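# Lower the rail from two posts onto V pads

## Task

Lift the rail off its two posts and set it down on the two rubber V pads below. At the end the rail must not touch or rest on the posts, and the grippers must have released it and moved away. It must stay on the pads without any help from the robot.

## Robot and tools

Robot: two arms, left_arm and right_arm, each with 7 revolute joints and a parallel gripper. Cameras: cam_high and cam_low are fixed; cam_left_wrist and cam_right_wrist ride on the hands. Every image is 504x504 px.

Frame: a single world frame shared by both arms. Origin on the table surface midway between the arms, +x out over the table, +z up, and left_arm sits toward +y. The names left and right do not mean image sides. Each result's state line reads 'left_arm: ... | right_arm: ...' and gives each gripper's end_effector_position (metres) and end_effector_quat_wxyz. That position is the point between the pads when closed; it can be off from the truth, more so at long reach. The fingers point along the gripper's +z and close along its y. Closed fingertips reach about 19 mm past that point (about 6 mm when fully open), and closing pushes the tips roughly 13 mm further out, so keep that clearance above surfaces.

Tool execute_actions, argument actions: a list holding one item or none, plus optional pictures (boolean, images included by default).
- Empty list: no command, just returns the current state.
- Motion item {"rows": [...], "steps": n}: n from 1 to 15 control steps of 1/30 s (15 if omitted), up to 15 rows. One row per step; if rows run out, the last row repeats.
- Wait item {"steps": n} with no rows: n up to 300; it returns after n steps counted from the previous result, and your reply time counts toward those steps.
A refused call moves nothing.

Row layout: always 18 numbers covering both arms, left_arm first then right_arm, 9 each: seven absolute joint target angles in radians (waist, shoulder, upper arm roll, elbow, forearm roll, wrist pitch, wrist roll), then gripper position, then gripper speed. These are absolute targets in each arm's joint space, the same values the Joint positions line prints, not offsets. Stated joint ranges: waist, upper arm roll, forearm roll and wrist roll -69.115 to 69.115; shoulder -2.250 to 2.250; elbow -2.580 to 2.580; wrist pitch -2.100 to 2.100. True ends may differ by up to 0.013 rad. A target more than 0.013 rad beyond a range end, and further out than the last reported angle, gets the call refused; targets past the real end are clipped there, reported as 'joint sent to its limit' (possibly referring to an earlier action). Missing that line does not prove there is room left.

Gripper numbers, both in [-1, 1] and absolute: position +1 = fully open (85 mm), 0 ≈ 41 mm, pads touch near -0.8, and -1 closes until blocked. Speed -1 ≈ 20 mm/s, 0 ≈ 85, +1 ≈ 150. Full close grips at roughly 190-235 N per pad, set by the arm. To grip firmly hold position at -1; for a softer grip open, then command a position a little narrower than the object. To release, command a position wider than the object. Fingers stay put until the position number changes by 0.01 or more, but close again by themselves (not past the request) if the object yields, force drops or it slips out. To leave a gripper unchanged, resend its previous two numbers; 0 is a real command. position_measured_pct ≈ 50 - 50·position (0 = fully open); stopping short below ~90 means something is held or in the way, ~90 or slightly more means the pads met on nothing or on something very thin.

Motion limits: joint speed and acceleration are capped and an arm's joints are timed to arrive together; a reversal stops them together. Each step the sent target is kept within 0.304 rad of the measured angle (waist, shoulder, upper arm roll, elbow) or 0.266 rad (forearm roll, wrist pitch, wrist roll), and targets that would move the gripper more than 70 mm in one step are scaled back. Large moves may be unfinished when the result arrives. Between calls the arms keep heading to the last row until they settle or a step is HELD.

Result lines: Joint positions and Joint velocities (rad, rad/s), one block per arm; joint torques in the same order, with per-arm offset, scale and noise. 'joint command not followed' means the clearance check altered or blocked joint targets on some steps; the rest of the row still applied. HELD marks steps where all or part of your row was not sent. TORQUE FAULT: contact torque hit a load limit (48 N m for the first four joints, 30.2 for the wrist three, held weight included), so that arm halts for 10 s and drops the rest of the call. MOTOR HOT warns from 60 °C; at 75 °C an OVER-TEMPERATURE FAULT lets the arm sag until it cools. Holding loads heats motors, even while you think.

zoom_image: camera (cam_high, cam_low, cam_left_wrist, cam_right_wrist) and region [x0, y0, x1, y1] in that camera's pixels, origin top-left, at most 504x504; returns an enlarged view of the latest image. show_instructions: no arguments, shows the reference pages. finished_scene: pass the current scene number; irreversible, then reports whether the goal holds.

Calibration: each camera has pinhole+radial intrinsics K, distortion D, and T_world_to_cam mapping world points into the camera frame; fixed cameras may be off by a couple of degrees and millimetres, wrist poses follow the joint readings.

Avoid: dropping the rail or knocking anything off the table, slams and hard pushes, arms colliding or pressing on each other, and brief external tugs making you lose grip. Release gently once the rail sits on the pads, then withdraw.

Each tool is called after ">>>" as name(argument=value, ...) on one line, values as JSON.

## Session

>>> show_instructions()

Reference images for this scene: manual page 1, manual page 2, manual page 3, manual page 4, manual page 5.

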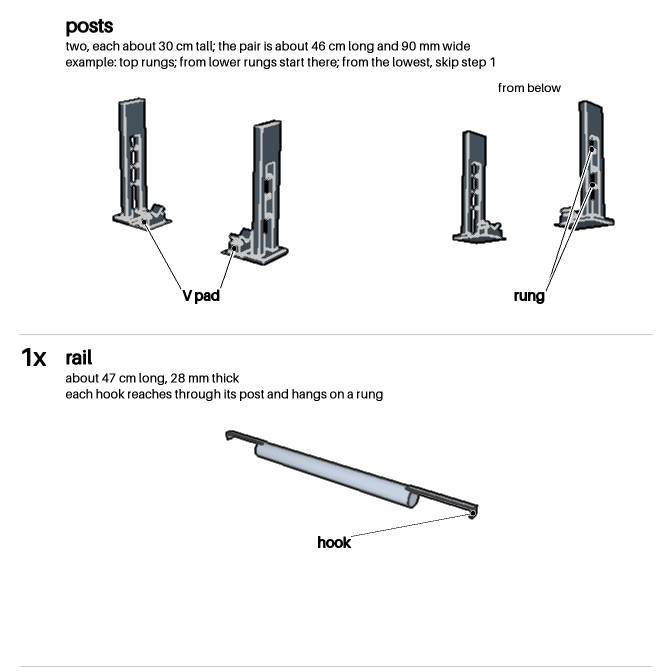

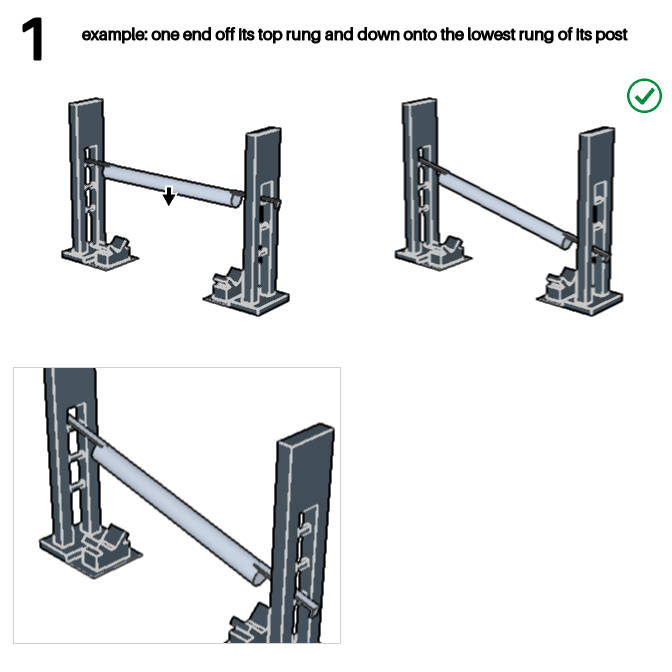

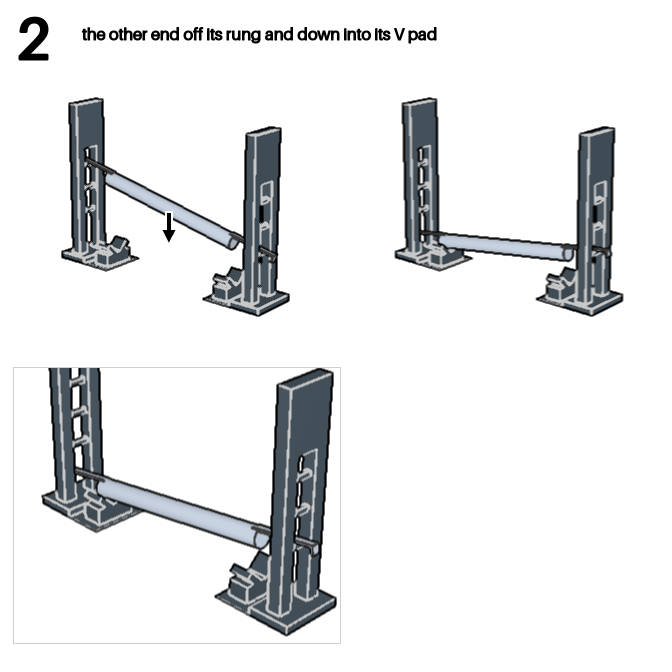

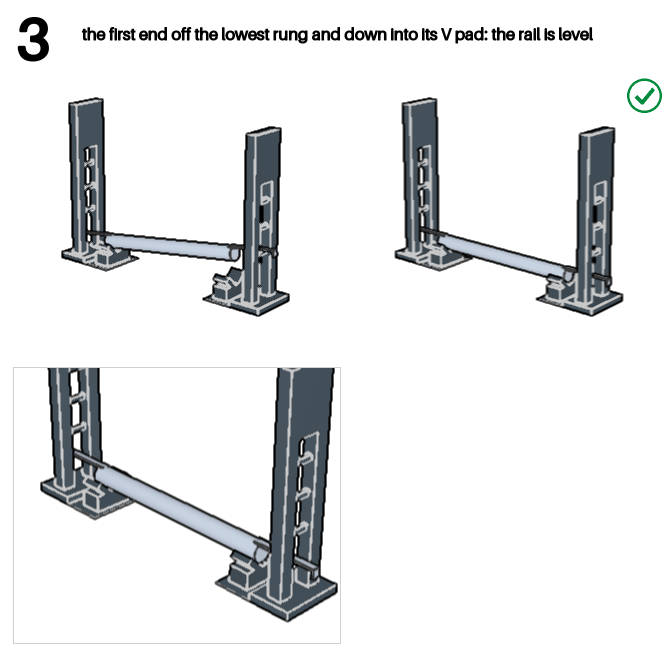

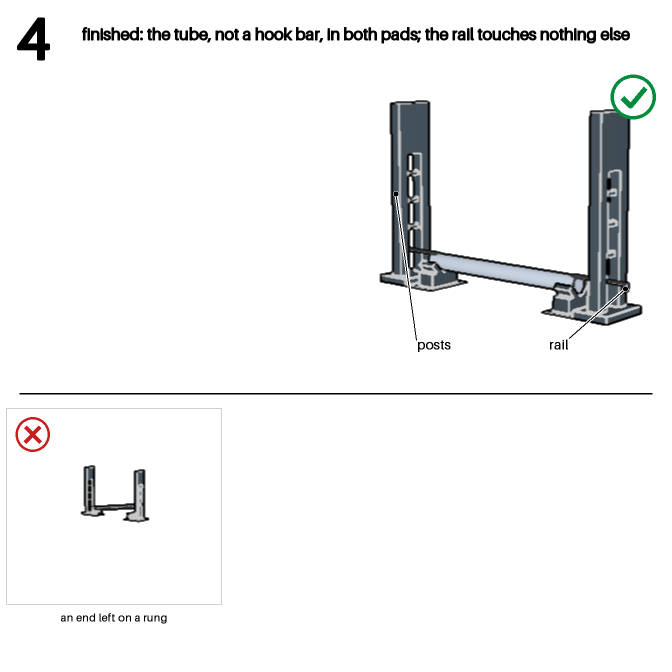

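>>> execute_actions(actions=[])

Scene clock: 0.00 s of 4200.00 s.
left_arm: end_effector_position=(+0.2900, +0.3133, +0.1731) position_measured_pct=0.0 end_effector_quat_wxyz=(-0.259, +0.698, +0.657, -0.120) | right_arm: end_effector_position=(+0.1550, -0.4729, +0.3376) position_measured_pct=0.0 end_effector_quat_wxyz=(-0.228, +0.576, +0.598, +0.509)
Joint positions: left_arm=[ 0.031  0.68   0.363  1.556 -0.311  1.536  0.272] | right_arm=[ 1.66   0.487  0.083  1.782 -0.413  2.008  1.655]
Joint velocities: left_arm=[-0.    -0.001  0.002  0.    -0.001  0.001 -0.001] | right_arm=[ 0.    -0.001  0.     0.001  0.001  0.001  0.001]
Joint torques (N m, as the joint torque sensors report them, + toward a larger angle): no reading
camera_calibration (this result's frames):
cam_left_wrist: T_world_to_cam=[[0.843598, 0.00874833, -0.536904, -0.148411], [-0.0925878, -0.982522, -0.161486, 0.417471], [-0.528933, 0.18594, -0.828044, 0.38223], [0, 0, 0, 1]] pos_world=[0.366026, 0.340401, 0.304236]
cam_right_wrist: T_world_to_cam=[[0.914548, -0.229526, 0.333046, -0.37063], [0.194136, -0.473266, -0.859262, 0.0823211], [0.354842, 0.850492, -0.388265, 0.627036], [0, 0, 0, 1]] pos_world=[0.100479, -0.579399, 0.437629]

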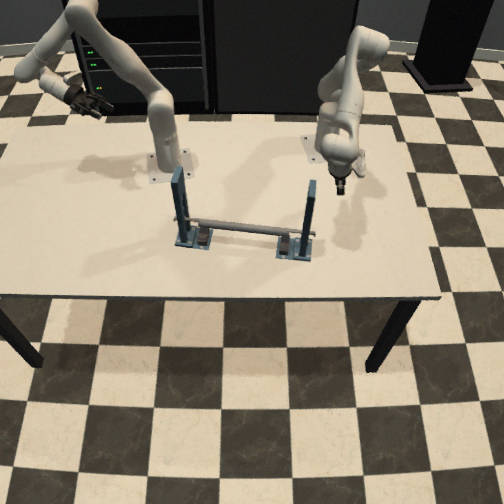

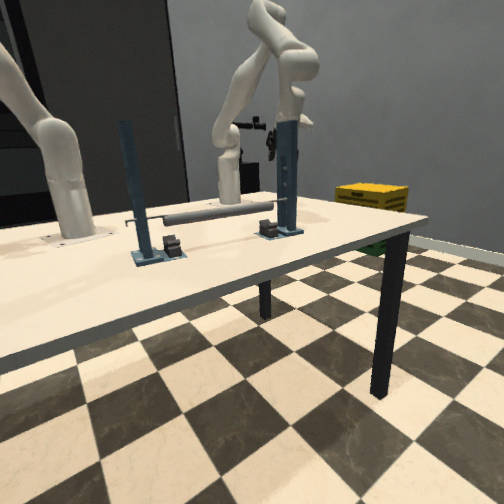

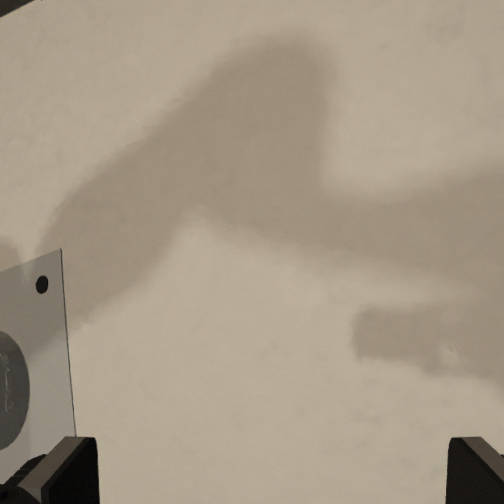

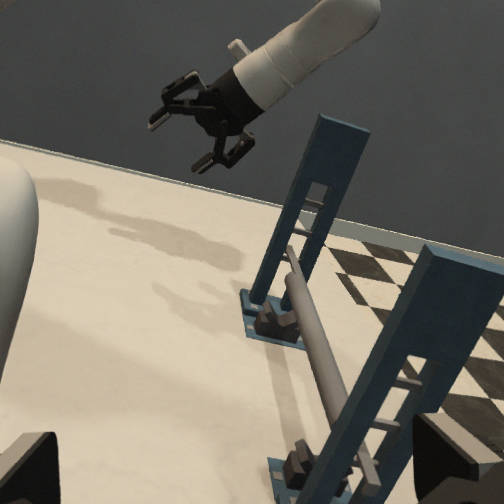

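>>> zoom_image(camera="cam_low", region=[110, 110, 320, 280])

>>> zoom_image(camera="cam_high", region=[160, 160, 330, 270])

>>> zoom_image(camera="cam_right_wrist", region=[230, 100, 504, 504])

Region (110, 110, 320, 280) of cam_low's 504x504 image, scaled by 2.400, with more detail than that image has; it fills the top 408 rows of this view, and the rest is white.

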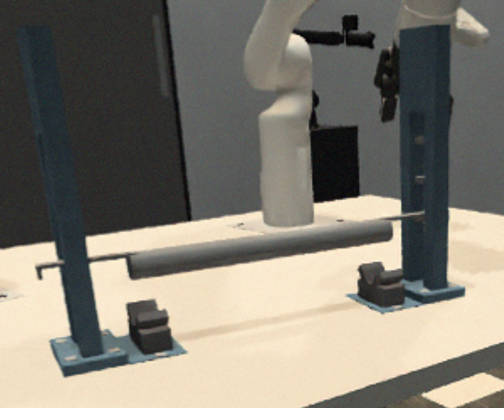

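Region (160, 160, 330, 270) of cam_high's 504x504 image, scaled by 2.965, with more detail than that image has; it fills the top 326 rows of this view, and the rest is white.

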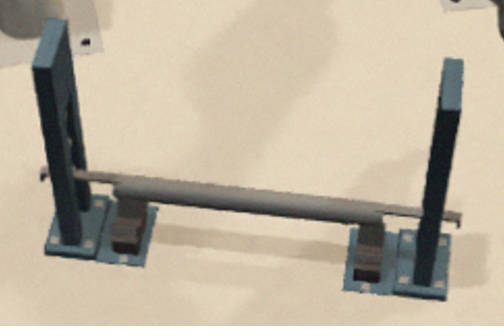

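Region (230, 100, 504, 504) of cam_right_wrist's 504x504 image, scaled by 1.248; it fills the left 342 columns of this view, and the rest is white.

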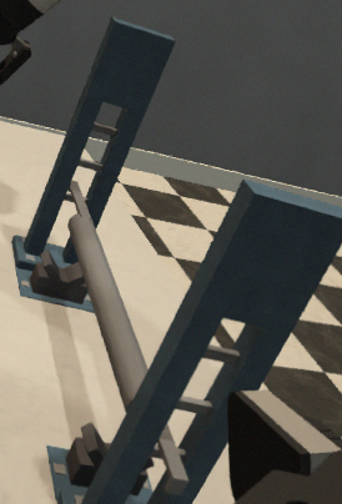

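>>> execute_actions(actions=[{"rows":[[-0.5,0.2,-0.364,1.583,-0.097,1.21,2.95,1,0,0.7,0.40,0,1.15,0,1.6,2.0,1,0]],"steps":15}], pictures=false)

>>> execute_actions(actions=[{"rows":[[-0.5,0.2,-0.364,1.583,-0.097,1.21,2.95,1,0,0.3,0.40,0,1.13,0,1.6,2.1,1,0]],"steps":15}], pictures=false)

Scene clock: 66.20 s of 4200.00 s.
left_arm: end_effector_position=(+0.3187, +0.4719, +0.2407) position_measured_pct=0.0 end_effector_quat_wxyz=(-0.107, +0.388, +0.915, -0.006) | right_arm: end_effector_position=(+0.2164, -0.6023, +0.3000) position_measured_pct=0.0 end_effector_quat_wxyz=(-0.127, +0.384, +0.893, +0.199)
Joint positions: left_arm=[-0.244  0.413  0.094  1.572 -0.174  1.334  0.509] | right_arm=[ 1.315  0.424  0.022  1.444 -0.137  1.734  1.9  ]
Joint velocities: left_arm=[-0.57  -0.469 -0.616  0.02   0.172 -0.286  0.536] | right_arm=[-0.778 -0.066 -0.067 -0.785  0.432 -0.422  0.313]
Joint torques (N m, as the joint torque sensors report them, + toward a larger angle): left_arm=[  0.75 -16.15   0.21  -7.06  -0.03   0.41  -0.12] | right_arm=[ -0.59 -15.67   0.06  -7.01  -0.72   2.31  -0.31]
Steps of this call (steps 1 to 90: nothing new was sent; then 62.70 s passed at rest; steps 91 to 105: all 15 steps of this action). Readings (joint positions | what the end effector reports):
91: left_arm=[0.030 0.679 0.363 1.556 -0.310 1.535 0.272] | right_arm=[1.659 0.486 0.083 1.781 -0.412 2.007 1.656] | left_arm position_measured_pct=0.0 | right_arm position_measured_pct=0.0
92: left_arm=[0.024 0.672 0.359 1.557 -0.305 1.530 0.277] | right_arm=[1.651 0.485 0.083 1.775 -0.408 2.003 1.660] | left_arm position_measured_pct=0.0 | right_arm position_measured_pct=0.0
94: left_arm=[-0.006 0.642 0.334 1.560 -0.286 1.506 0.300] | right_arm=[1.621 0.476 0.076 1.748 -0.384 1.980 1.684] | left_arm position_measured_pct=0.0 | right_arm position_measured_pct=0.0
98: left_arm=[-0.100 0.548 0.240 1.566 -0.230 1.426 0.381] | right_arm=[1.506 0.448 0.048 1.637 -0.286 1.882 1.781] | left_arm position_measured_pct=0.0 | right_arm position_measured_pct=0.0
105: the state above

Scene clock: 66.70 s of 4200.00 s.
left_arm: end_effector_position=(+0.2203, +0.6480, +0.3097) position_measured_pct=0.0 end_effector_quat_wxyz=(-0.028, -0.052, +0.994, +0.090) | right_arm: end_effector_position=(+0.3943, -0.6119, +0.3532) position_measured_pct=0.0 end_effector_quat_wxyz=(-0.026, +0.107, +0.993, +0.032)
Joint positions: left_arm=[-0.446  0.245 -0.251  1.58  -0.113  1.235  0.861] | right_arm=[ 0.902  0.405  0.004  1.192 -0.026  1.625  2.058]
Joint velocities: left_arm=[-0.319 -0.265 -0.697  0.012  0.087 -0.151  1.184] | right_arm=[-0.859 -0.017 -0.015 -0.216  0.091 -0.09   0.146]
Joint torques (N m, as the joint torque sensors report them, + toward a larger angle): left_arm=[  0.66 -14.05  -0.29  -9.15   0.14  -0.27   0.17] | right_arm=[ -0.74 -16.11  -0.55  -8.18   0.13   0.87  -0.56]
Steps of this call (steps 1 to 15: all 15 steps of this action). Readings (joint positions | what the end effector reports):
1: left_arm=[-0.263 0.397 0.074 1.573 -0.168 1.325 0.527] | right_arm=[1.289 0.422 0.020 1.418 -0.123 1.721 1.911] | left_arm position_measured_pct=0.0 | right_arm position_measured_pct=0.0
2: left_arm=[-0.280 0.383 0.053 1.574 -0.163 1.316 0.546] | right_arm=[1.264 0.420 0.018 1.392 -0.111 1.709 1.923] | left_arm position_measured_pct=0.0 | right_arm position_measured_pct=0.0
4: left_arm=[-0.312 0.356 0.009 1.575 -0.153 1.300 0.584] | right_arm=[1.211 0.417 0.015 1.344 -0.090 1.689 1.954] | left_arm position_measured_pct=0.0 | right_arm position_measured_pct=0.0
8: left_arm=[-0.366 0.311 -0.082 1.577 -0.136 1.273 0.664] | right_arm=[1.102 0.411 0.010 1.269 -0.058 1.657 2.006] | left_arm position_measured_pct=0.0 | right_arm position_measured_pct=0.0
15: the state above

>>> execute_actions(actions=[{"rows":[[-0.5,0.2,-0.364,1.583,-0.097,1.21,1.0,1,0,-0.5236,0.412,0,1.1549,0,1.5747,2.2554,1,0]],"steps":15}], pictures=false)

>>> execute_actions(actions=[{"steps":45}])

Scene clock: 70.30 s of 4200.00 s.
left_arm: end_effector_position=(+0.1691, +0.6896, +0.3310) position_measured_pct=0.0 end_effector_quat_wxyz=(-0.074, +0.796, -0.595, -0.087) | right_arm: end_effector_position=(+0.5319, -0.2133, +0.3637) position_measured_pct=0.0 end_effector_quat_wxyz=(+0.001, -0.429, +0.903, -0.001)
Joint positions: left_arm=[-0.5    0.2   -0.364  1.583 -0.097  1.21   2.444] | right_arm=[-0.039  0.409  0.001  1.148  0.     1.581  2.213]
Joint velocities: left_arm=[ 0.001  0.001 -0.     0.     0.     0.    -1.217] | right_arm=[-0.83   0.012 -0.002  0.022 -0.001 -0.024  0.141]
Joint torques (N m, as the joint torque sensors report them, + toward a larger angle): left_arm=[  0.4  -13.01  -1.23  -9.6   -0.01  -0.5    0.27] | right_arm=[  0.14 -17.45  -0.16  -9.36   0.49   0.59  -0.68]
Steps of this call (steps 1 to 75: the robot went on to your last target; steps 76 to 93: nothing new was sent; steps 94 to 108: all 15 steps of this action). Readings (joint positions | what the end effector reports):
94: left_arm=[-0.500 0.200 -0.364 1.583 -0.097 1.210 2.949] | right_arm=[0.298 0.400 0.000 1.130 0.000 1.600 2.100] | left_arm position_measured_pct=0.0 | right_arm position_measured_pct=0.0
95: left_arm=[-0.500 0.200 -0.364 1.583 -0.097 1.210 2.939] | right_arm=[0.291 0.400 0.002 1.131 0.001 1.600 2.103] | left_arm position_measured_pct=0.0 | right_arm position_measured_pct=0.0
97: left_arm=[-0.500 0.200 -0.364 1.583 -0.097 1.210 2.889] | right_arm=[0.261 0.401 0.003 1.133 0.002 1.597 2.116] | left_arm position_measured_pct=0.0 | right_arm position_measured_pct=0.0
101: left_arm=[-0.500 0.200 -0.364 1.583 -0.097 1.210 2.729] | right_arm=[0.154 0.405 0.001 1.140 0.000 1.589 2.164] | left_arm position_measured_pct=0.0 | right_arm position_measured_pct=0.0
108: the state above

Scene clock: 71.80 s of 4200.00 s.
left_arm: end_effector_position=(+0.1691, +0.6896, +0.3310) position_measured_pct=0.0 end_effector_quat_wxyz=(-0.002, -0.204, +0.972, +0.114) | right_arm: end_effector_position=(+0.4343, -0.0025, +0.3603) position_measured_pct=0.0 end_effector_quat_wxyz=(-0.000, -0.649, +0.761, -0.000)
Joint positions: left_arm=[-0.5    0.2   -0.364  1.583 -0.097  1.21   1.   ] | right_arm=[-0.524  0.412 -0.     1.155  0.     1.575  2.255]
Joint velocities: left_arm=[ 0.001 -0.    -0.001 -0.     0.     0.001  0.   ] | right_arm=[ 0.     0.    -0.001  0.     0.    -0.    -0.   ]
Joint torques (N m, as the joint torque sensors report them, + toward a larger angle): left_arm=[  0.17 -13.22  -1.06  -9.64  -0.13  -0.69   0.11] | right_arm=[  0.12 -16.22   0.31  -9.16   0.15   0.24  -0.17]
Steps of this call (steps 1 to 45: the robot went on to your last target). Readings (joint positions | what the end effector reports):
1: left_arm=[-0.500 0.200 -0.364 1.583 -0.097 1.210 2.404] | right_arm=[-0.067 0.410 0.001 1.149 0.000 1.580 2.218] | left_arm position_measured_pct=0.0 | right_arm position_measured_pct=0.0
2: left_arm=[-0.500 0.200 -0.364 1.583 -0.097 1.210 2.363] | right_arm=[-0.095 0.410 0.000 1.149 0.000 1.580 2.222] | left_arm position_measured_pct=0.0 | right_arm position_measured_pct=0.0
4: left_arm=[-0.500 0.200 -0.364 1.583 -0.097 1.210 2.282] | right_arm=[-0.150 0.411 0.000 1.150 0.000 1.579 2.229] | left_arm position_measured_pct=0.0 | right_arm position_measured_pct=0.0
8: left_arm=[-0.500 0.200 -0.364 1.583 -0.097 1.210 2.119] | right_arm=[-0.261 0.412 0.000 1.152 0.000 1.577 2.238] | left_arm position_measured_pct=0.0 | right_arm position_measured_pct=0.0
45: the state above
camera_calibration (this result's frames):
cam_left_wrist: T_world_to_cam=[[-0.403905, 0.892338, 0.201479, -0.607738], [0.914453, 0.399916, 0.0619982, -0.39606], [-0.0252513, 0.209284, -0.977529, 0.327258], [0, 0, 0, 1]] pos_world=[0.124973, 0.632208, 0.466906]
cam_right_wrist: T_world_to_cam=[[-0.981287, 0.188431, 0.0396231, 0.404428], [0.189522, 0.981537, 0.0258196, -0.043016], [-0.0340263, 0.0328459, -0.998881, 0.523473], [0, 0, 0, 1]] pos_world=[0.422824, -0.0511788, 0.507973]

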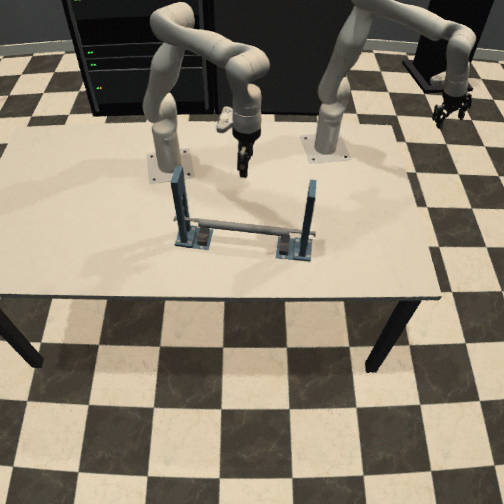

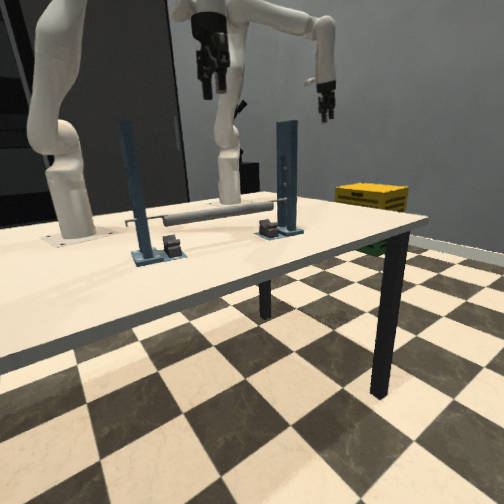

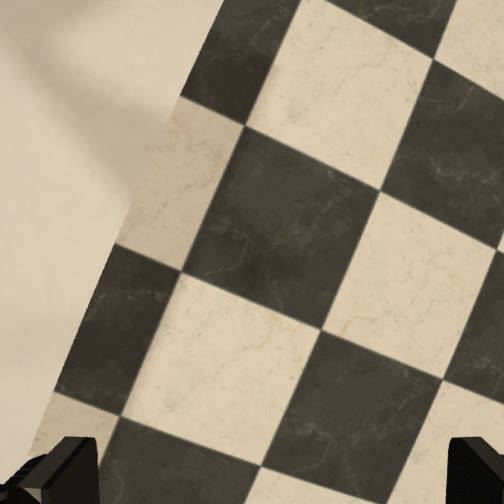

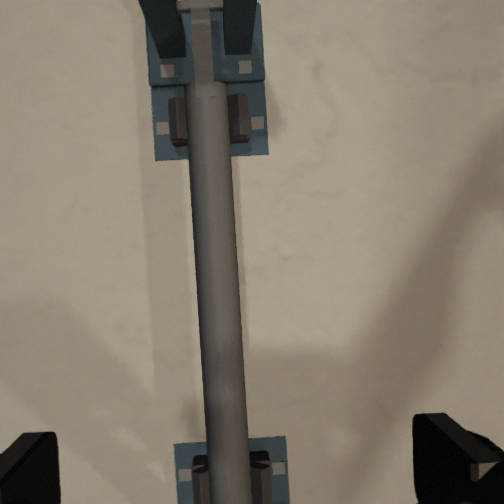

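>>> execute_actions(actions=[{"rows":[[-0.5,0.2,-0.364,1.583,-0.097,1.21,1.0,1,0,-0.4977,0.5369,0,1.5234,0,1.0813,2.2861,1,0]],"steps":15}], pictures=false)

>>> execute_actions(actions=[{"steps":15}])

Scene clock: 108.67 s of 4200.00 s.
left_arm: end_effector_position=(+0.1691, +0.6896, +0.3310) position_measured_pct=0.0 end_effector_quat_wxyz=(-0.002, -0.204, +0.972, +0.114) | right_arm: end_effector_position=(+0.4409, -0.0111, +0.2100) position_measured_pct=0.0 end_effector_quat_wxyz=(-0.022, -0.651, +0.759, +0.000)
Joint positions: left_arm=[-0.5    0.2   -0.364  1.583 -0.097  1.21   1.   ] | right_arm=[-0.501  0.521  0.     1.472  0.     1.192  2.282]
Joint velocities: left_arm=[ 0.001 -0.    -0.001 -0.     0.001 -0.002  0.001] | right_arm=[ 0.037  0.186 -0.001  0.589 -0.    -1.215  0.046]
Joint torques (N m, as the joint torque sensors report them, + toward a larger angle): left_arm=[  0.2  -13.19  -0.88  -9.62  -0.04  -0.63   0.2 ] | right_arm=[ -0.06 -18.44   0.11  -8.22   0.15   0.57  -0.47]
Steps of this call (steps 1 to 15: the robot went on to your last target; steps 16 to 90: nothing new was sent; then 33.37 s passed at rest; steps 91 to 105: all 15 steps of this action). Readings (joint positions | what the end effector reports):
91: left_arm=[-0.500 0.200 -0.364 1.583 -0.097 1.210 1.000] | right_arm=[-0.523 0.412 -0.000 1.156 -0.000 1.574 2.255] | left_arm position_measured_pct=0.0 | right_arm position_measured_pct=0.0
92: left_arm=[-0.500 0.200 -0.364 1.583 -0.097 1.210 1.000] | right_arm=[-0.523 0.414 -0.000 1.161 -0.000 1.570 2.256] | left_arm position_measured_pct=0.0 | right_arm position_measured_pct=0.0
94: left_arm=[-0.500 0.200 -0.364 1.583 -0.097 1.210 1.000] | right_arm=[-0.520 0.425 -0.000 1.188 -0.000 1.546 2.259] | left_arm position_measured_pct=0.0 | right_arm position_measured_pct=0.0
98: left_arm=[-0.500 0.200 -0.364 1.583 -0.097 1.210 1.000] | right_arm=[-0.512 0.464 -0.000 1.294 0.000 1.451 2.268] | left_arm position_measured_pct=0.0 | right_arm position_measured_pct=0.0
105: the state above

Scene clock: 109.17 s of 4200.00 s.
left_arm: end_effector_position=(+0.1691, +0.6896, +0.3310) position_measured_pct=0.0 end_effector_quat_wxyz=(-0.002, -0.204, +0.972, +0.114) | right_arm: end_effector_position=(+0.4495, -0.0061, +0.1873) position_measured_pct=0.0 end_effector_quat_wxyz=(-0.000, -0.651, +0.759, -0.000)
Joint positions: left_arm=[-0.5    0.2   -0.364  1.583 -0.097  1.21   1.   ] | right_arm=[-0.498  0.537  0.     1.523  0.     1.081  2.286]
Joint velocities: left_arm=[-0.001 -0.    -0.001 -0.    -0.    -0.     0.   ] | right_arm=[-0.    -0.002 -0.    -0.001  0.     0.    -0.   ]
Joint torques (N m, as the joint torque sensors report them, + toward a larger angle): left_arm=[  0.28 -13.09  -0.93  -9.69  -0.1   -0.63   0.07] | right_arm=[ -0.17 -17.69   0.37  -7.8    0.14   0.49  -0.26]
Steps of this call (steps 1 to 15: the robot went on to your last target). Readings (joint positions | what the end effector reports):
1: left_arm=[-0.500 0.200 -0.364 1.583 -0.097 1.210 1.000] | right_arm=[-0.500 0.527 0.000 1.490 0.000 1.153 2.284] | left_arm position_measured_pct=0.0 | right_arm position_measured_pct=0.0
2: left_arm=[-0.500 0.200 -0.364 1.583 -0.097 1.210 1.000] | right_arm=[-0.499 0.532 0.000 1.505 0.000 1.121 2.285] | left_arm position_measured_pct=0.0 | right_arm position_measured_pct=0.0
4: left_arm=[-0.500 0.200 -0.364 1.583 -0.097 1.210 1.000] | right_arm=[-0.498 0.536 0.000 1.520 0.000 1.087 2.286] | left_arm position_measured_pct=0.0 | right_arm position_measured_pct=0.0
8: left_arm=[-0.500 0.200 -0.364 1.583 -0.097 1.210 1.000] | right_arm=[-0.498 0.537 0.000 1.523 -0.000 1.081 2.286] | left_arm position_measured_pct=0.0 | right_arm position_measured_pct=0.0
15: the state above
camera_calibration (this result's frames):
cam_left_wrist: T_world_to_cam=[[-0.403902, 0.892339, 0.201479, -0.607739], [0.914454, 0.399914, 0.0619975, -0.396058], [-0.0252513, 0.209284, -0.977529, 0.327259], [0, 0, 0, 1]] pos_world=[0.124973, 0.632208, 0.466906]
cam_right_wrist: T_world_to_cam=[[-0.982185, 0.183691, 0.0396249, 0.427229], [0.18478, 0.982441, 0.025814, -0.0358378], [-0.0341873, 0.032676, -0.998881, 0.351341], [0, 0, 0, 1]] pos_world=[0.438251, -0.05475, 0.334944]

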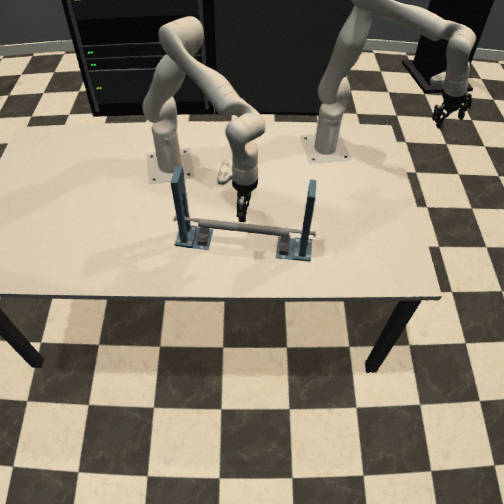

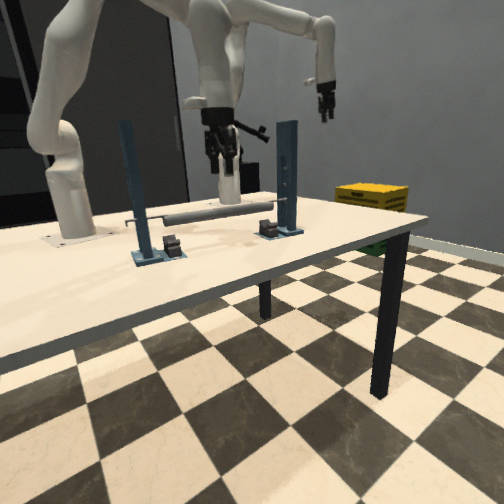

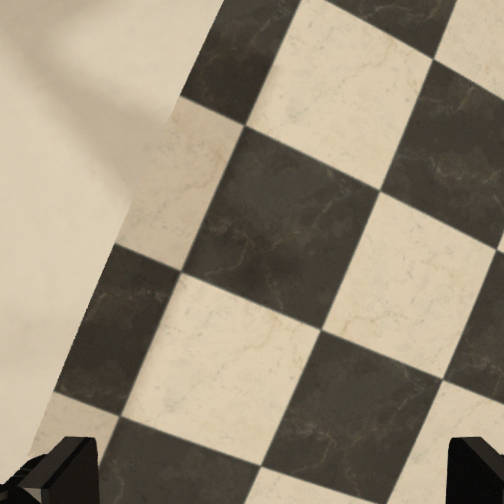

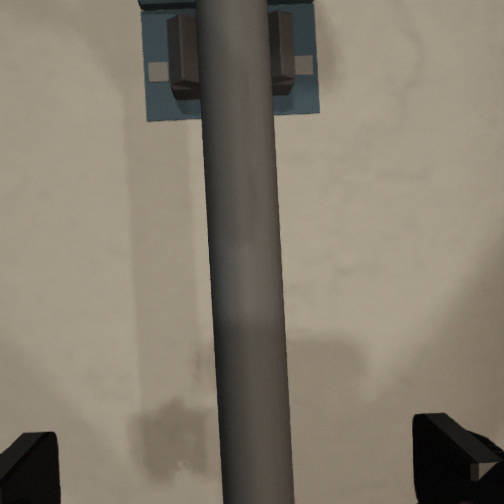

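>>> execute_actions(actions=[{"rows":[[-0.5,0.2,-0.364,1.583,-0.097,1.21,1.0,1,0,-0.5008,0.6845,0,1.6583,0,0.7988,2.283,1,0]],"steps":15}], pictures=false)

>>> execute_actions(actions=[{"steps":8}])

>>> zoom_image(camera="cam_low", region=[170, 150, 290, 250])

Scene clock: 118.10 s of 4200.00 s.
left_arm: end_effector_position=(+0.1691, +0.6896, +0.3310) position_measured_pct=0.0 end_effector_quat_wxyz=(-0.002, -0.204, +0.972, +0.114) | right_arm: end_effector_position=(+0.4478, -0.0055, +0.0810) position_measured_pct=0.0 end_effector_quat_wxyz=(+0.001, -0.651, +0.759, +0.000)
Joint positions: left_arm=[-0.5    0.2   -0.364  1.583 -0.097  1.21   1.   ] | right_arm=[-0.501  0.683 -0.     1.658  0.     0.799  2.283]
Joint velocities: left_arm=[ 0.002 -0.001  0.002  0.     0.    -0.    -0.001] | right_arm=[-0.001  0.014 -0.001  0.003  0.001 -0.008 -0.   ]
Joint torques (N m, as the joint torque sensors report them, + toward a larger angle): left_arm=[  0.52 -13.24  -1.12  -9.78   0.04  -0.63  -0.03] | right_arm=[ -0.02 -18.51   0.25  -6.47   0.1    0.4   -0.39]
Steps of this call (steps 1 to 15: the robot went on to your last target; steps 16 to 90: nothing new was sent; then 5.43 s passed at rest; steps 91 to 105: all 15 steps of this action). Readings (joint positions | what the end effector reports):
91: left_arm=[-0.500 0.200 -0.364 1.583 -0.097 1.210 1.000] | right_arm=[-0.498 0.538 0.000 1.524 0.000 1.080 2.286] | left_arm position_measured_pct=0.0 | right_arm position_measured_pct=0.0
92: left_arm=[-0.500 0.200 -0.364 1.583 -0.097 1.210 1.000] | right_arm=[-0.498 0.544 0.000 1.528 0.000 1.071 2.286] | left_arm position_measured_pct=0.0 | right_arm position_measured_pct=0.0
94: left_arm=[-0.500 0.200 -0.364 1.583 -0.097 1.210 1.000] | right_arm=[-0.498 0.572 0.000 1.552 0.000 1.022 2.285] | left_arm position_measured_pct=0.0 | right_arm position_measured_pct=0.0
98: left_arm=[-0.500 0.200 -0.364 1.583 -0.097 1.210 1.000] | right_arm=[-0.500 0.651 -0.000 1.626 -0.000 0.868 2.284] | left_arm position_measured_pct=0.0 | right_arm position_measured_pct=0.0
105: the state above

Scene clock: 118.37 s of 4200.00 s.
left_arm: end_effector_position=(+0.1691, +0.6896, +0.3310) position_measured_pct=0.0 end_effector_quat_wxyz=(-0.002, -0.204, +0.972, +0.114) | right_arm: end_effector_position=(+0.4475, -0.0057, +0.0803) position_measured_pct=0.0 end_effector_quat_wxyz=(+0.000, -0.651, +0.759, +0.000)
Joint positions: left_arm=[-0.5    0.2   -0.364  1.583 -0.097  1.21   1.   ] | right_arm=[-0.501  0.684 -0.     1.658 -0.     0.799  2.283]
Joint velocities: left_arm=[ 0.001 -0.001  0.001  0.    -0.001  0.001 -0.001] | right_arm=[-0.     0.     0.     0.    -0.001 -0.001 -0.002]
Joint torques (N m, as the joint torque sensors report them, + toward a larger angle): left_arm=[  0.   -13.21  -0.99  -9.82  -0.05  -0.69   0.1 ] | right_arm=[ -0.09 -18.69  -0.02  -6.35   0.47   0.58  -0.4 ]
Steps of this call (steps 1 to 8: the robot went on to your last target). Readings (joint positions | what the end effector reports):
1: left_arm=[-0.500 0.200 -0.364 1.583 -0.097 1.210 1.000] | right_arm=[-0.501 0.683 -0.000 1.658 0.000 0.799 2.283] | left_arm position_measured_pct=0.0 | right_arm position_measured_pct=0.0
2: left_arm=[-0.500 0.200 -0.364 1.583 -0.097 1.210 1.000] | right_arm=[-0.501 0.684 -0.000 1.658 0.000 0.799 2.283] | left_arm position_measured_pct=0.0 | right_arm position_measured_pct=0.0
4: left_arm=[-0.500 0.200 -0.364 1.583 -0.097 1.210 1.000] | right_arm=[-0.501 0.684 -0.000 1.658 -0.000 0.799 2.283] | left_arm position_measured_pct=0.0 | right_arm position_measured_pct=0.0
8: the state above
camera_calibration (this result's frames):
cam_left_wrist: T_world_to_cam=[[-0.403902, 0.892339, 0.201479, -0.607739], [0.914453, 0.399914, 0.0619976, -0.396058], [-0.0252513, 0.209284, -0.977529, 0.327259], [0, 0, 0, 1]] pos_world=[0.124973, 0.632208, 0.466906]
cam_right_wrist: T_world_to_cam=[[-0.982183, 0.183715, 0.039557, 0.429498], [0.184805, 0.982434, 0.0259026, -0.0330565], [-0.0341034, 0.0327515, -0.998882, 0.244343], [0, 0, 0, 1]] pos_world=[0.436288, -0.0544318, 0.227936]

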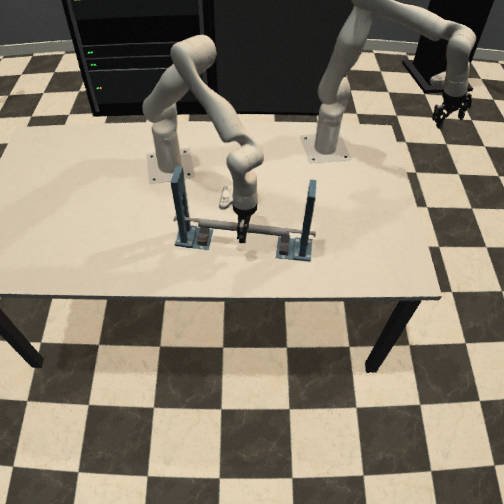

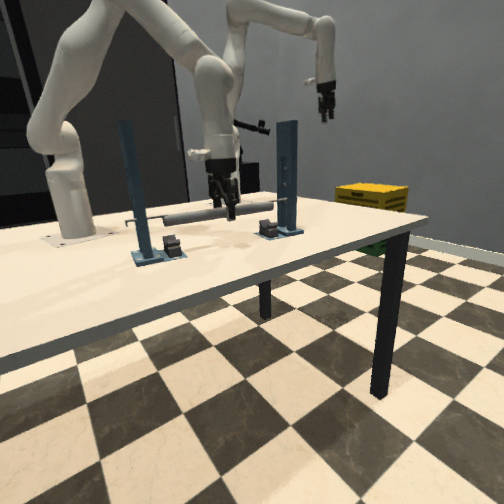

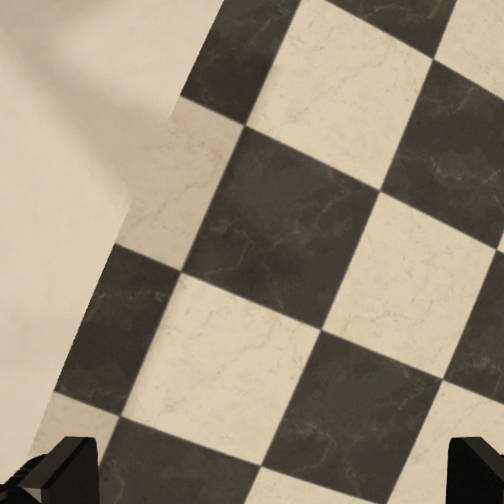

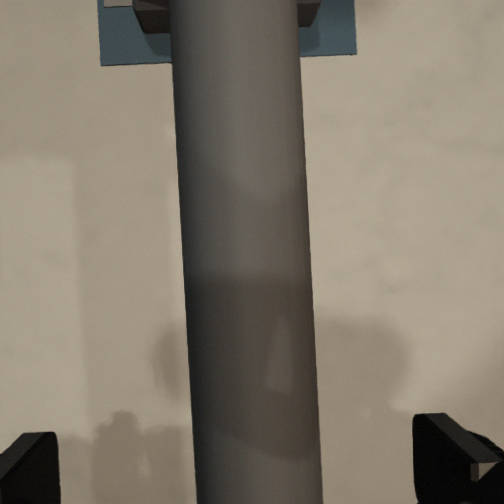

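Region (170, 150, 290, 250) of cam_low's 504x504 image, scaled by 4.200, with more detail than that image has.

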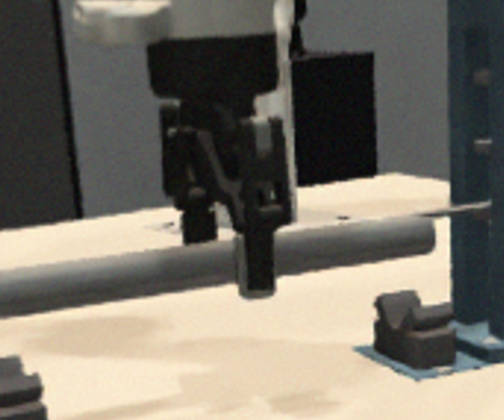

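>>> execute_actions(actions=[{"rows":[[-0.5,0.2,-0.364,1.583,-0.097,1.21,1.0,1,0,-0.5077,0.6709,0,1.6655,0,0.8052,2.2761,0.3,0]],"steps":15}])

Scene clock: 127.83 s of 4200.00 s.
left_arm: end_effector_position=(+0.1691, +0.6896, +0.3310) position_measured_pct=0.0 end_effector_quat_wxyz=(-0.002, -0.204, +0.972, +0.114) | right_arm: end_effector_position=(+0.4431, -0.0051, +0.0852) position_measured_pct=33.7 end_effector_quat_wxyz=(-0.000, -0.651, +0.759, +0.000)
Joint positions: left_arm=[-0.5    0.2   -0.364  1.583 -0.097  1.21   1.   ] | right_arm=[-0.508  0.671 -0.     1.665 -0.     0.805  2.276]
Joint velocities: left_arm=[-0.001 -0.001 -0.002  0.    -0.     0.    -0.   ] | right_arm=[-0.001 -0.001  0.    -0.001  0.001  0.    -0.002]
Joint torques (N m, as the joint torque sensors report them, + toward a larger angle): left_arm=[  0.29 -13.38  -1.19  -9.8   -0.13  -0.65   0.24] | right_arm=[ -0.09 -18.08  -0.07  -6.86   0.3    0.55  -0.27]
Steps of this call (steps 1 to 15: the robot went on to your last target; steps 16 to 90: nothing new was sent; then 5.97 s passed at rest; steps 91 to 105: all 15 steps of this action). Readings (joint positions | what the end effector reports):
91: left_arm=[-0.500 0.200 -0.364 1.583 -0.097 1.210 1.000] | right_arm=[-0.502 0.683 0.000 1.659 0.000 0.799 2.283] | left_arm position_measured_pct=0.0 | right_arm position_measured_pct=0.0
92: left_arm=[-0.500 0.200 -0.364 1.583 -0.097 1.210 1.000] | right_arm=[-0.504 0.678 0.001 1.662 0.000 0.801 2.281] | left_arm position_measured_pct=0.0 | right_arm position_measured_pct=0.4
94: left_arm=[-0.500 0.200 -0.364 1.583 -0.097 1.210 1.000] | right_arm=[-0.507 0.673 -0.000 1.664 -0.000 0.804 2.277] | left_arm position_measured_pct=0.0 | right_arm position_measured_pct=4.8
98: left_arm=[-0.500 0.200 -0.364 1.583 -0.097 1.210 1.000] | right_arm=[-0.507 0.671 -0.000 1.665 -0.000 0.805 2.276] | left_arm position_measured_pct=0.0 | right_arm position_measured_pct=15.9
105: the state above
camera_calibration (this result's frames):
cam_left_wrist: T_world_to_cam=[[-0.403902, 0.892339, 0.201479, -0.607739], [0.914453, 0.399914, 0.0619976, -0.396058], [-0.0252513, 0.209284, -0.977529, 0.327258], [0, 0, 0, 1]] pos_world=[0.124973, 0.632208, 0.466906]
cam_right_wrist: T_world_to_cam=[[-0.982172, 0.183752, 0.0396721, 0.424839], [0.184841, 0.982431, 0.0257629, -0.0330134], [-0.0342411, 0.0326367, -0.998881, 0.249168], [0, 0, 0, 1]] pos_world=[0.431899, -0.0537638, 0.232885]

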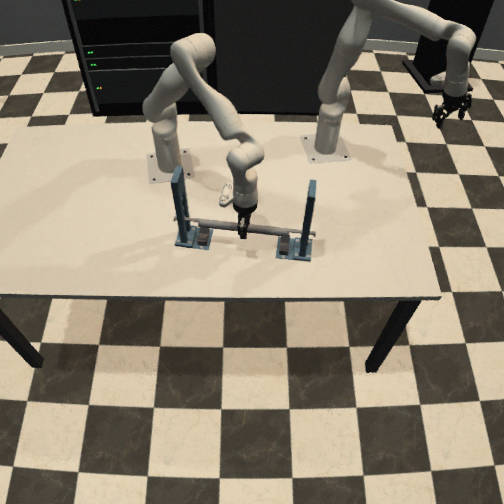

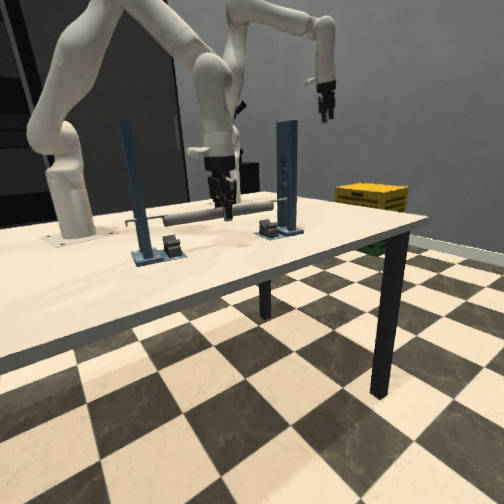

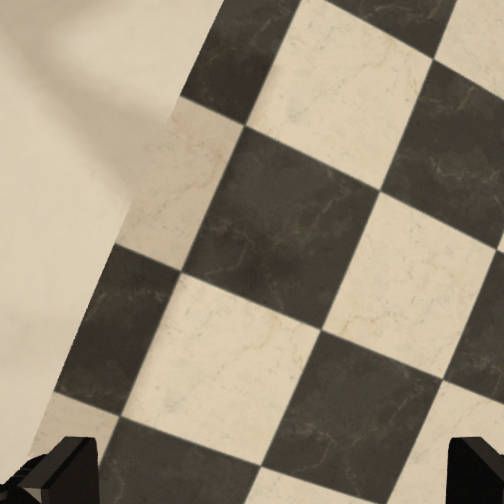

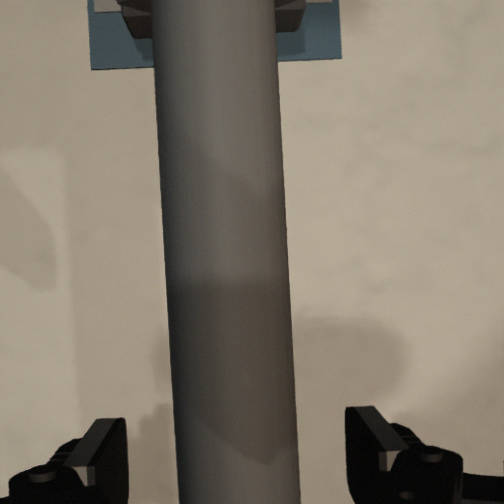

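>>> execute_actions(actions=[{"rows":[[-0.5,0.2,-0.364,1.583,-0.097,1.21,1.0,1,0,-0.5077,0.6709,0,1.6655,0,0.8052,2.2761,-1,-0.3]],"steps":15}], pictures=false)

>>> execute_actions(actions=[{"steps":10}])

>>> zoom_image(camera="cam_high", region=[160, 160, 330, 270])

Scene clock: 132.80 s of 4200.00 s.
left_arm: end_effector_position=(+0.1691, +0.6896, +0.3310) position_measured_pct=0.0 end_effector_quat_wxyz=(-0.002, -0.204, +0.972, +0.114) | right_arm: end_effector_position=(+0.4430, -0.0050, +0.0854) position_measured_pct=63.1 end_effector_quat_wxyz=(+0.000, -0.651, +0.759, -0.000)
Joint positions: left_arm=[-0.5    0.2   -0.364  1.583 -0.097  1.21   1.   ] | right_arm=[-0.508  0.67  -0.     1.665  0.     0.806  2.276]
Joint velocities: left_arm=[-0.     0.    -0.     0.     0.001 -0.    -0.   ] | right_arm=[-0.002 -0.006 -0.002  0.001  0.009  0.001  0.007]
Joint torques (N m, as the joint torque sensors report them, + toward a larger angle): left_arm=[  0.35 -13.33  -1.21  -9.73  -0.17  -0.53   0.15] | right_arm=[  0.05 -17.25   0.14  -6.62  -0.06   0.05  -0.49]
Steps of this call (steps 1 to 15: the robot went on to your last target; steps 16 to 90: nothing new was sent; then 1.47 s passed at rest; steps 91 to 105: all 15 steps of this action). Readings (joint positions | what the end effector reports):
91: left_arm=[-0.500 0.200 -0.364 1.583 -0.097 1.210 1.000] | right_arm=[-0.508 0.671 0.000 1.665 -0.000 0.805 2.276] | left_arm position_measured_pct=0.0 | right_arm position_measured_pct=34.9
92: left_arm=[-0.500 0.200 -0.364 1.583 -0.097 1.210 1.000] | right_arm=[-0.508 0.671 0.000 1.665 -0.000 0.805 2.276] | left_arm position_measured_pct=0.0 | right_arm position_measured_pct=35.3
94: left_arm=[-0.500 0.200 -0.364 1.583 -0.097 1.210 1.000] | right_arm=[-0.508 0.671 0.000 1.665 0.000 0.805 2.276] | left_arm position_measured_pct=0.0 | right_arm position_measured_pct=38.5
98: left_arm=[-0.500 0.200 -0.364 1.583 -0.097 1.210 1.000] | right_arm=[-0.508 0.671 0.000 1.665 0.000 0.805 2.276] | left_arm position_measured_pct=0.0 | right_arm position_measured_pct=47.2
105: the state above

Scene clock: 133.13 s of 4200.00 s.
left_arm: end_effector_position=(+0.1691, +0.6896, +0.3310) position_measured_pct=0.0 end_effector_quat_wxyz=(-0.002, -0.204, +0.972, +0.114) | right_arm: end_effector_position=(+0.4430, -0.0050, +0.0857) position_measured_pct=65.5 end_effector_quat_wxyz=(+0.000, -0.651, +0.759, -0.000)
Joint positions: left_arm=[-0.5    0.2   -0.364  1.583 -0.097  1.21   1.   ] | right_arm=[-0.508  0.67  -0.     1.666  0.     0.806  2.277]
Joint velocities: left_arm=[ 0.001 -0.     0.001  0.    -0.001 -0.     0.001] | right_arm=[ 0.    -0.    -0.001  0.002 -0.001 -0.     0.001]
Joint torques (N m, as the joint torque sensors report them, + toward a larger angle): left_arm=[  0.3  -13.01  -0.84  -9.37  -0.03  -0.59   0.24] | right_arm=[ -0.17 -17.64   0.36  -6.69   0.     0.13  -0.6 ]
Steps of this call (steps 1 to 10: the robot went on to your last target). Readings (joint positions | what the end effector reports):
1: left_arm=[-0.500 0.200 -0.364 1.583 -0.097 1.210 1.000] | right_arm=[-0.508 0.670 -0.000 1.665 0.000 0.806 2.277] | left_arm position_measured_pct=0.0 | right_arm position_measured_pct=64.3
2: left_arm=[-0.500 0.200 -0.364 1.583 -0.097 1.210 1.000] | right_arm=[-0.508 0.670 -0.000 1.665 0.000 0.806 2.277] | left_arm position_measured_pct=0.0 | right_arm position_measured_pct=64.7
4: left_arm=[-0.500 0.200 -0.364 1.583 -0.097 1.210 1.000] | right_arm=[-0.508 0.670 -0.000 1.666 0.000 0.806 2.277] | left_arm position_measured_pct=0.0 | right_arm position_measured_pct=65.5
8: left_arm=[-0.500 0.200 -0.364 1.583 -0.097 1.210 1.000] | right_arm=[-0.508 0.670 -0.000 1.666 0.000 0.806 2.277] | left_arm position_measured_pct=0.0 | right_arm position_measured_pct=65.5
10: the state above
camera_calibration (this result's frames):
cam_left_wrist: T_world_to_cam=[[-0.403902, 0.892339, 0.201479, -0.607739], [0.914454, 0.399914, 0.0619977, -0.396058], [-0.0252513, 0.209284, -0.977529, 0.327258], [0, 0, 0, 1]] pos_world=[0.124973, 0.632208, 0.466906]
cam_right_wrist: T_world_to_cam=[[-0.98242, 0.182511, 0.0392511, 0.424898], [0.183589, 0.982663, 0.0258451, -0.0325074], [-0.0338535, 0.0325968, -0.998895, 0.249459], [0, 0, 0, 1]] pos_world=[0.431841, -0.0537364, 0.233346]

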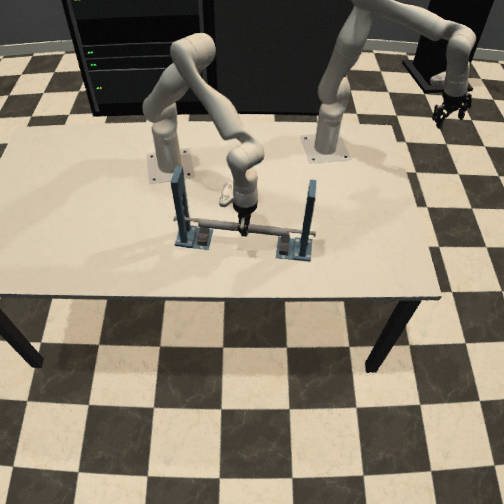

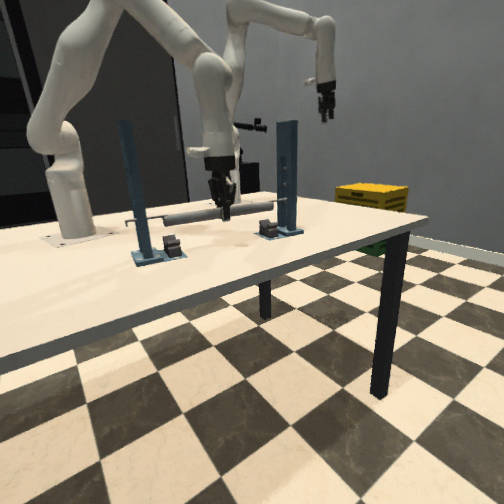

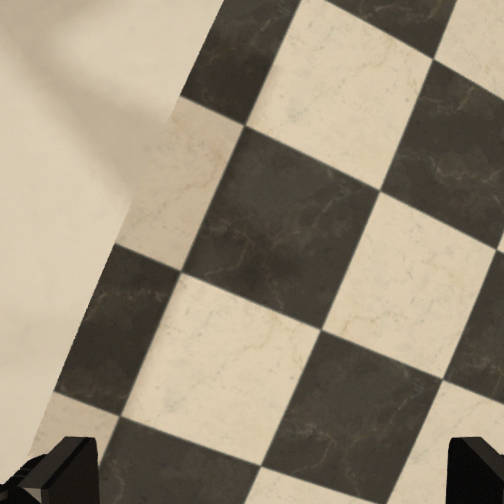

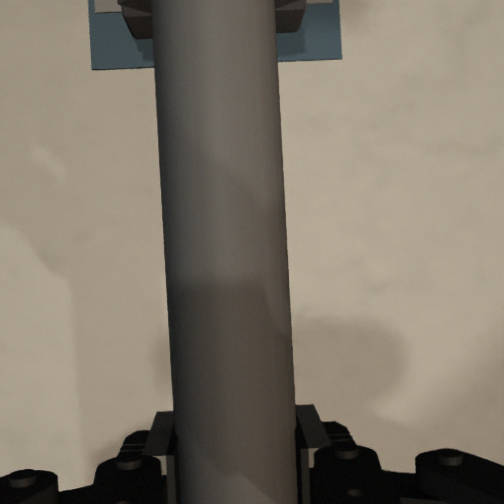

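Region (160, 160, 330, 270) of cam_high's 504x504 image, scaled by 2.965, with more detail than that image has; it fills the top 326 rows of this view, and the rest is white.

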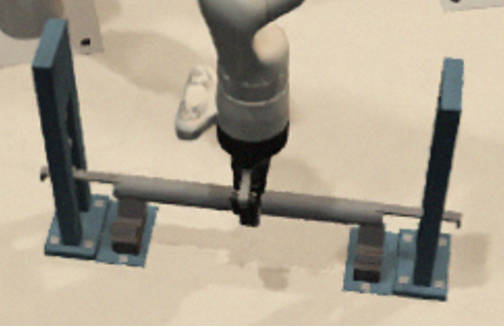

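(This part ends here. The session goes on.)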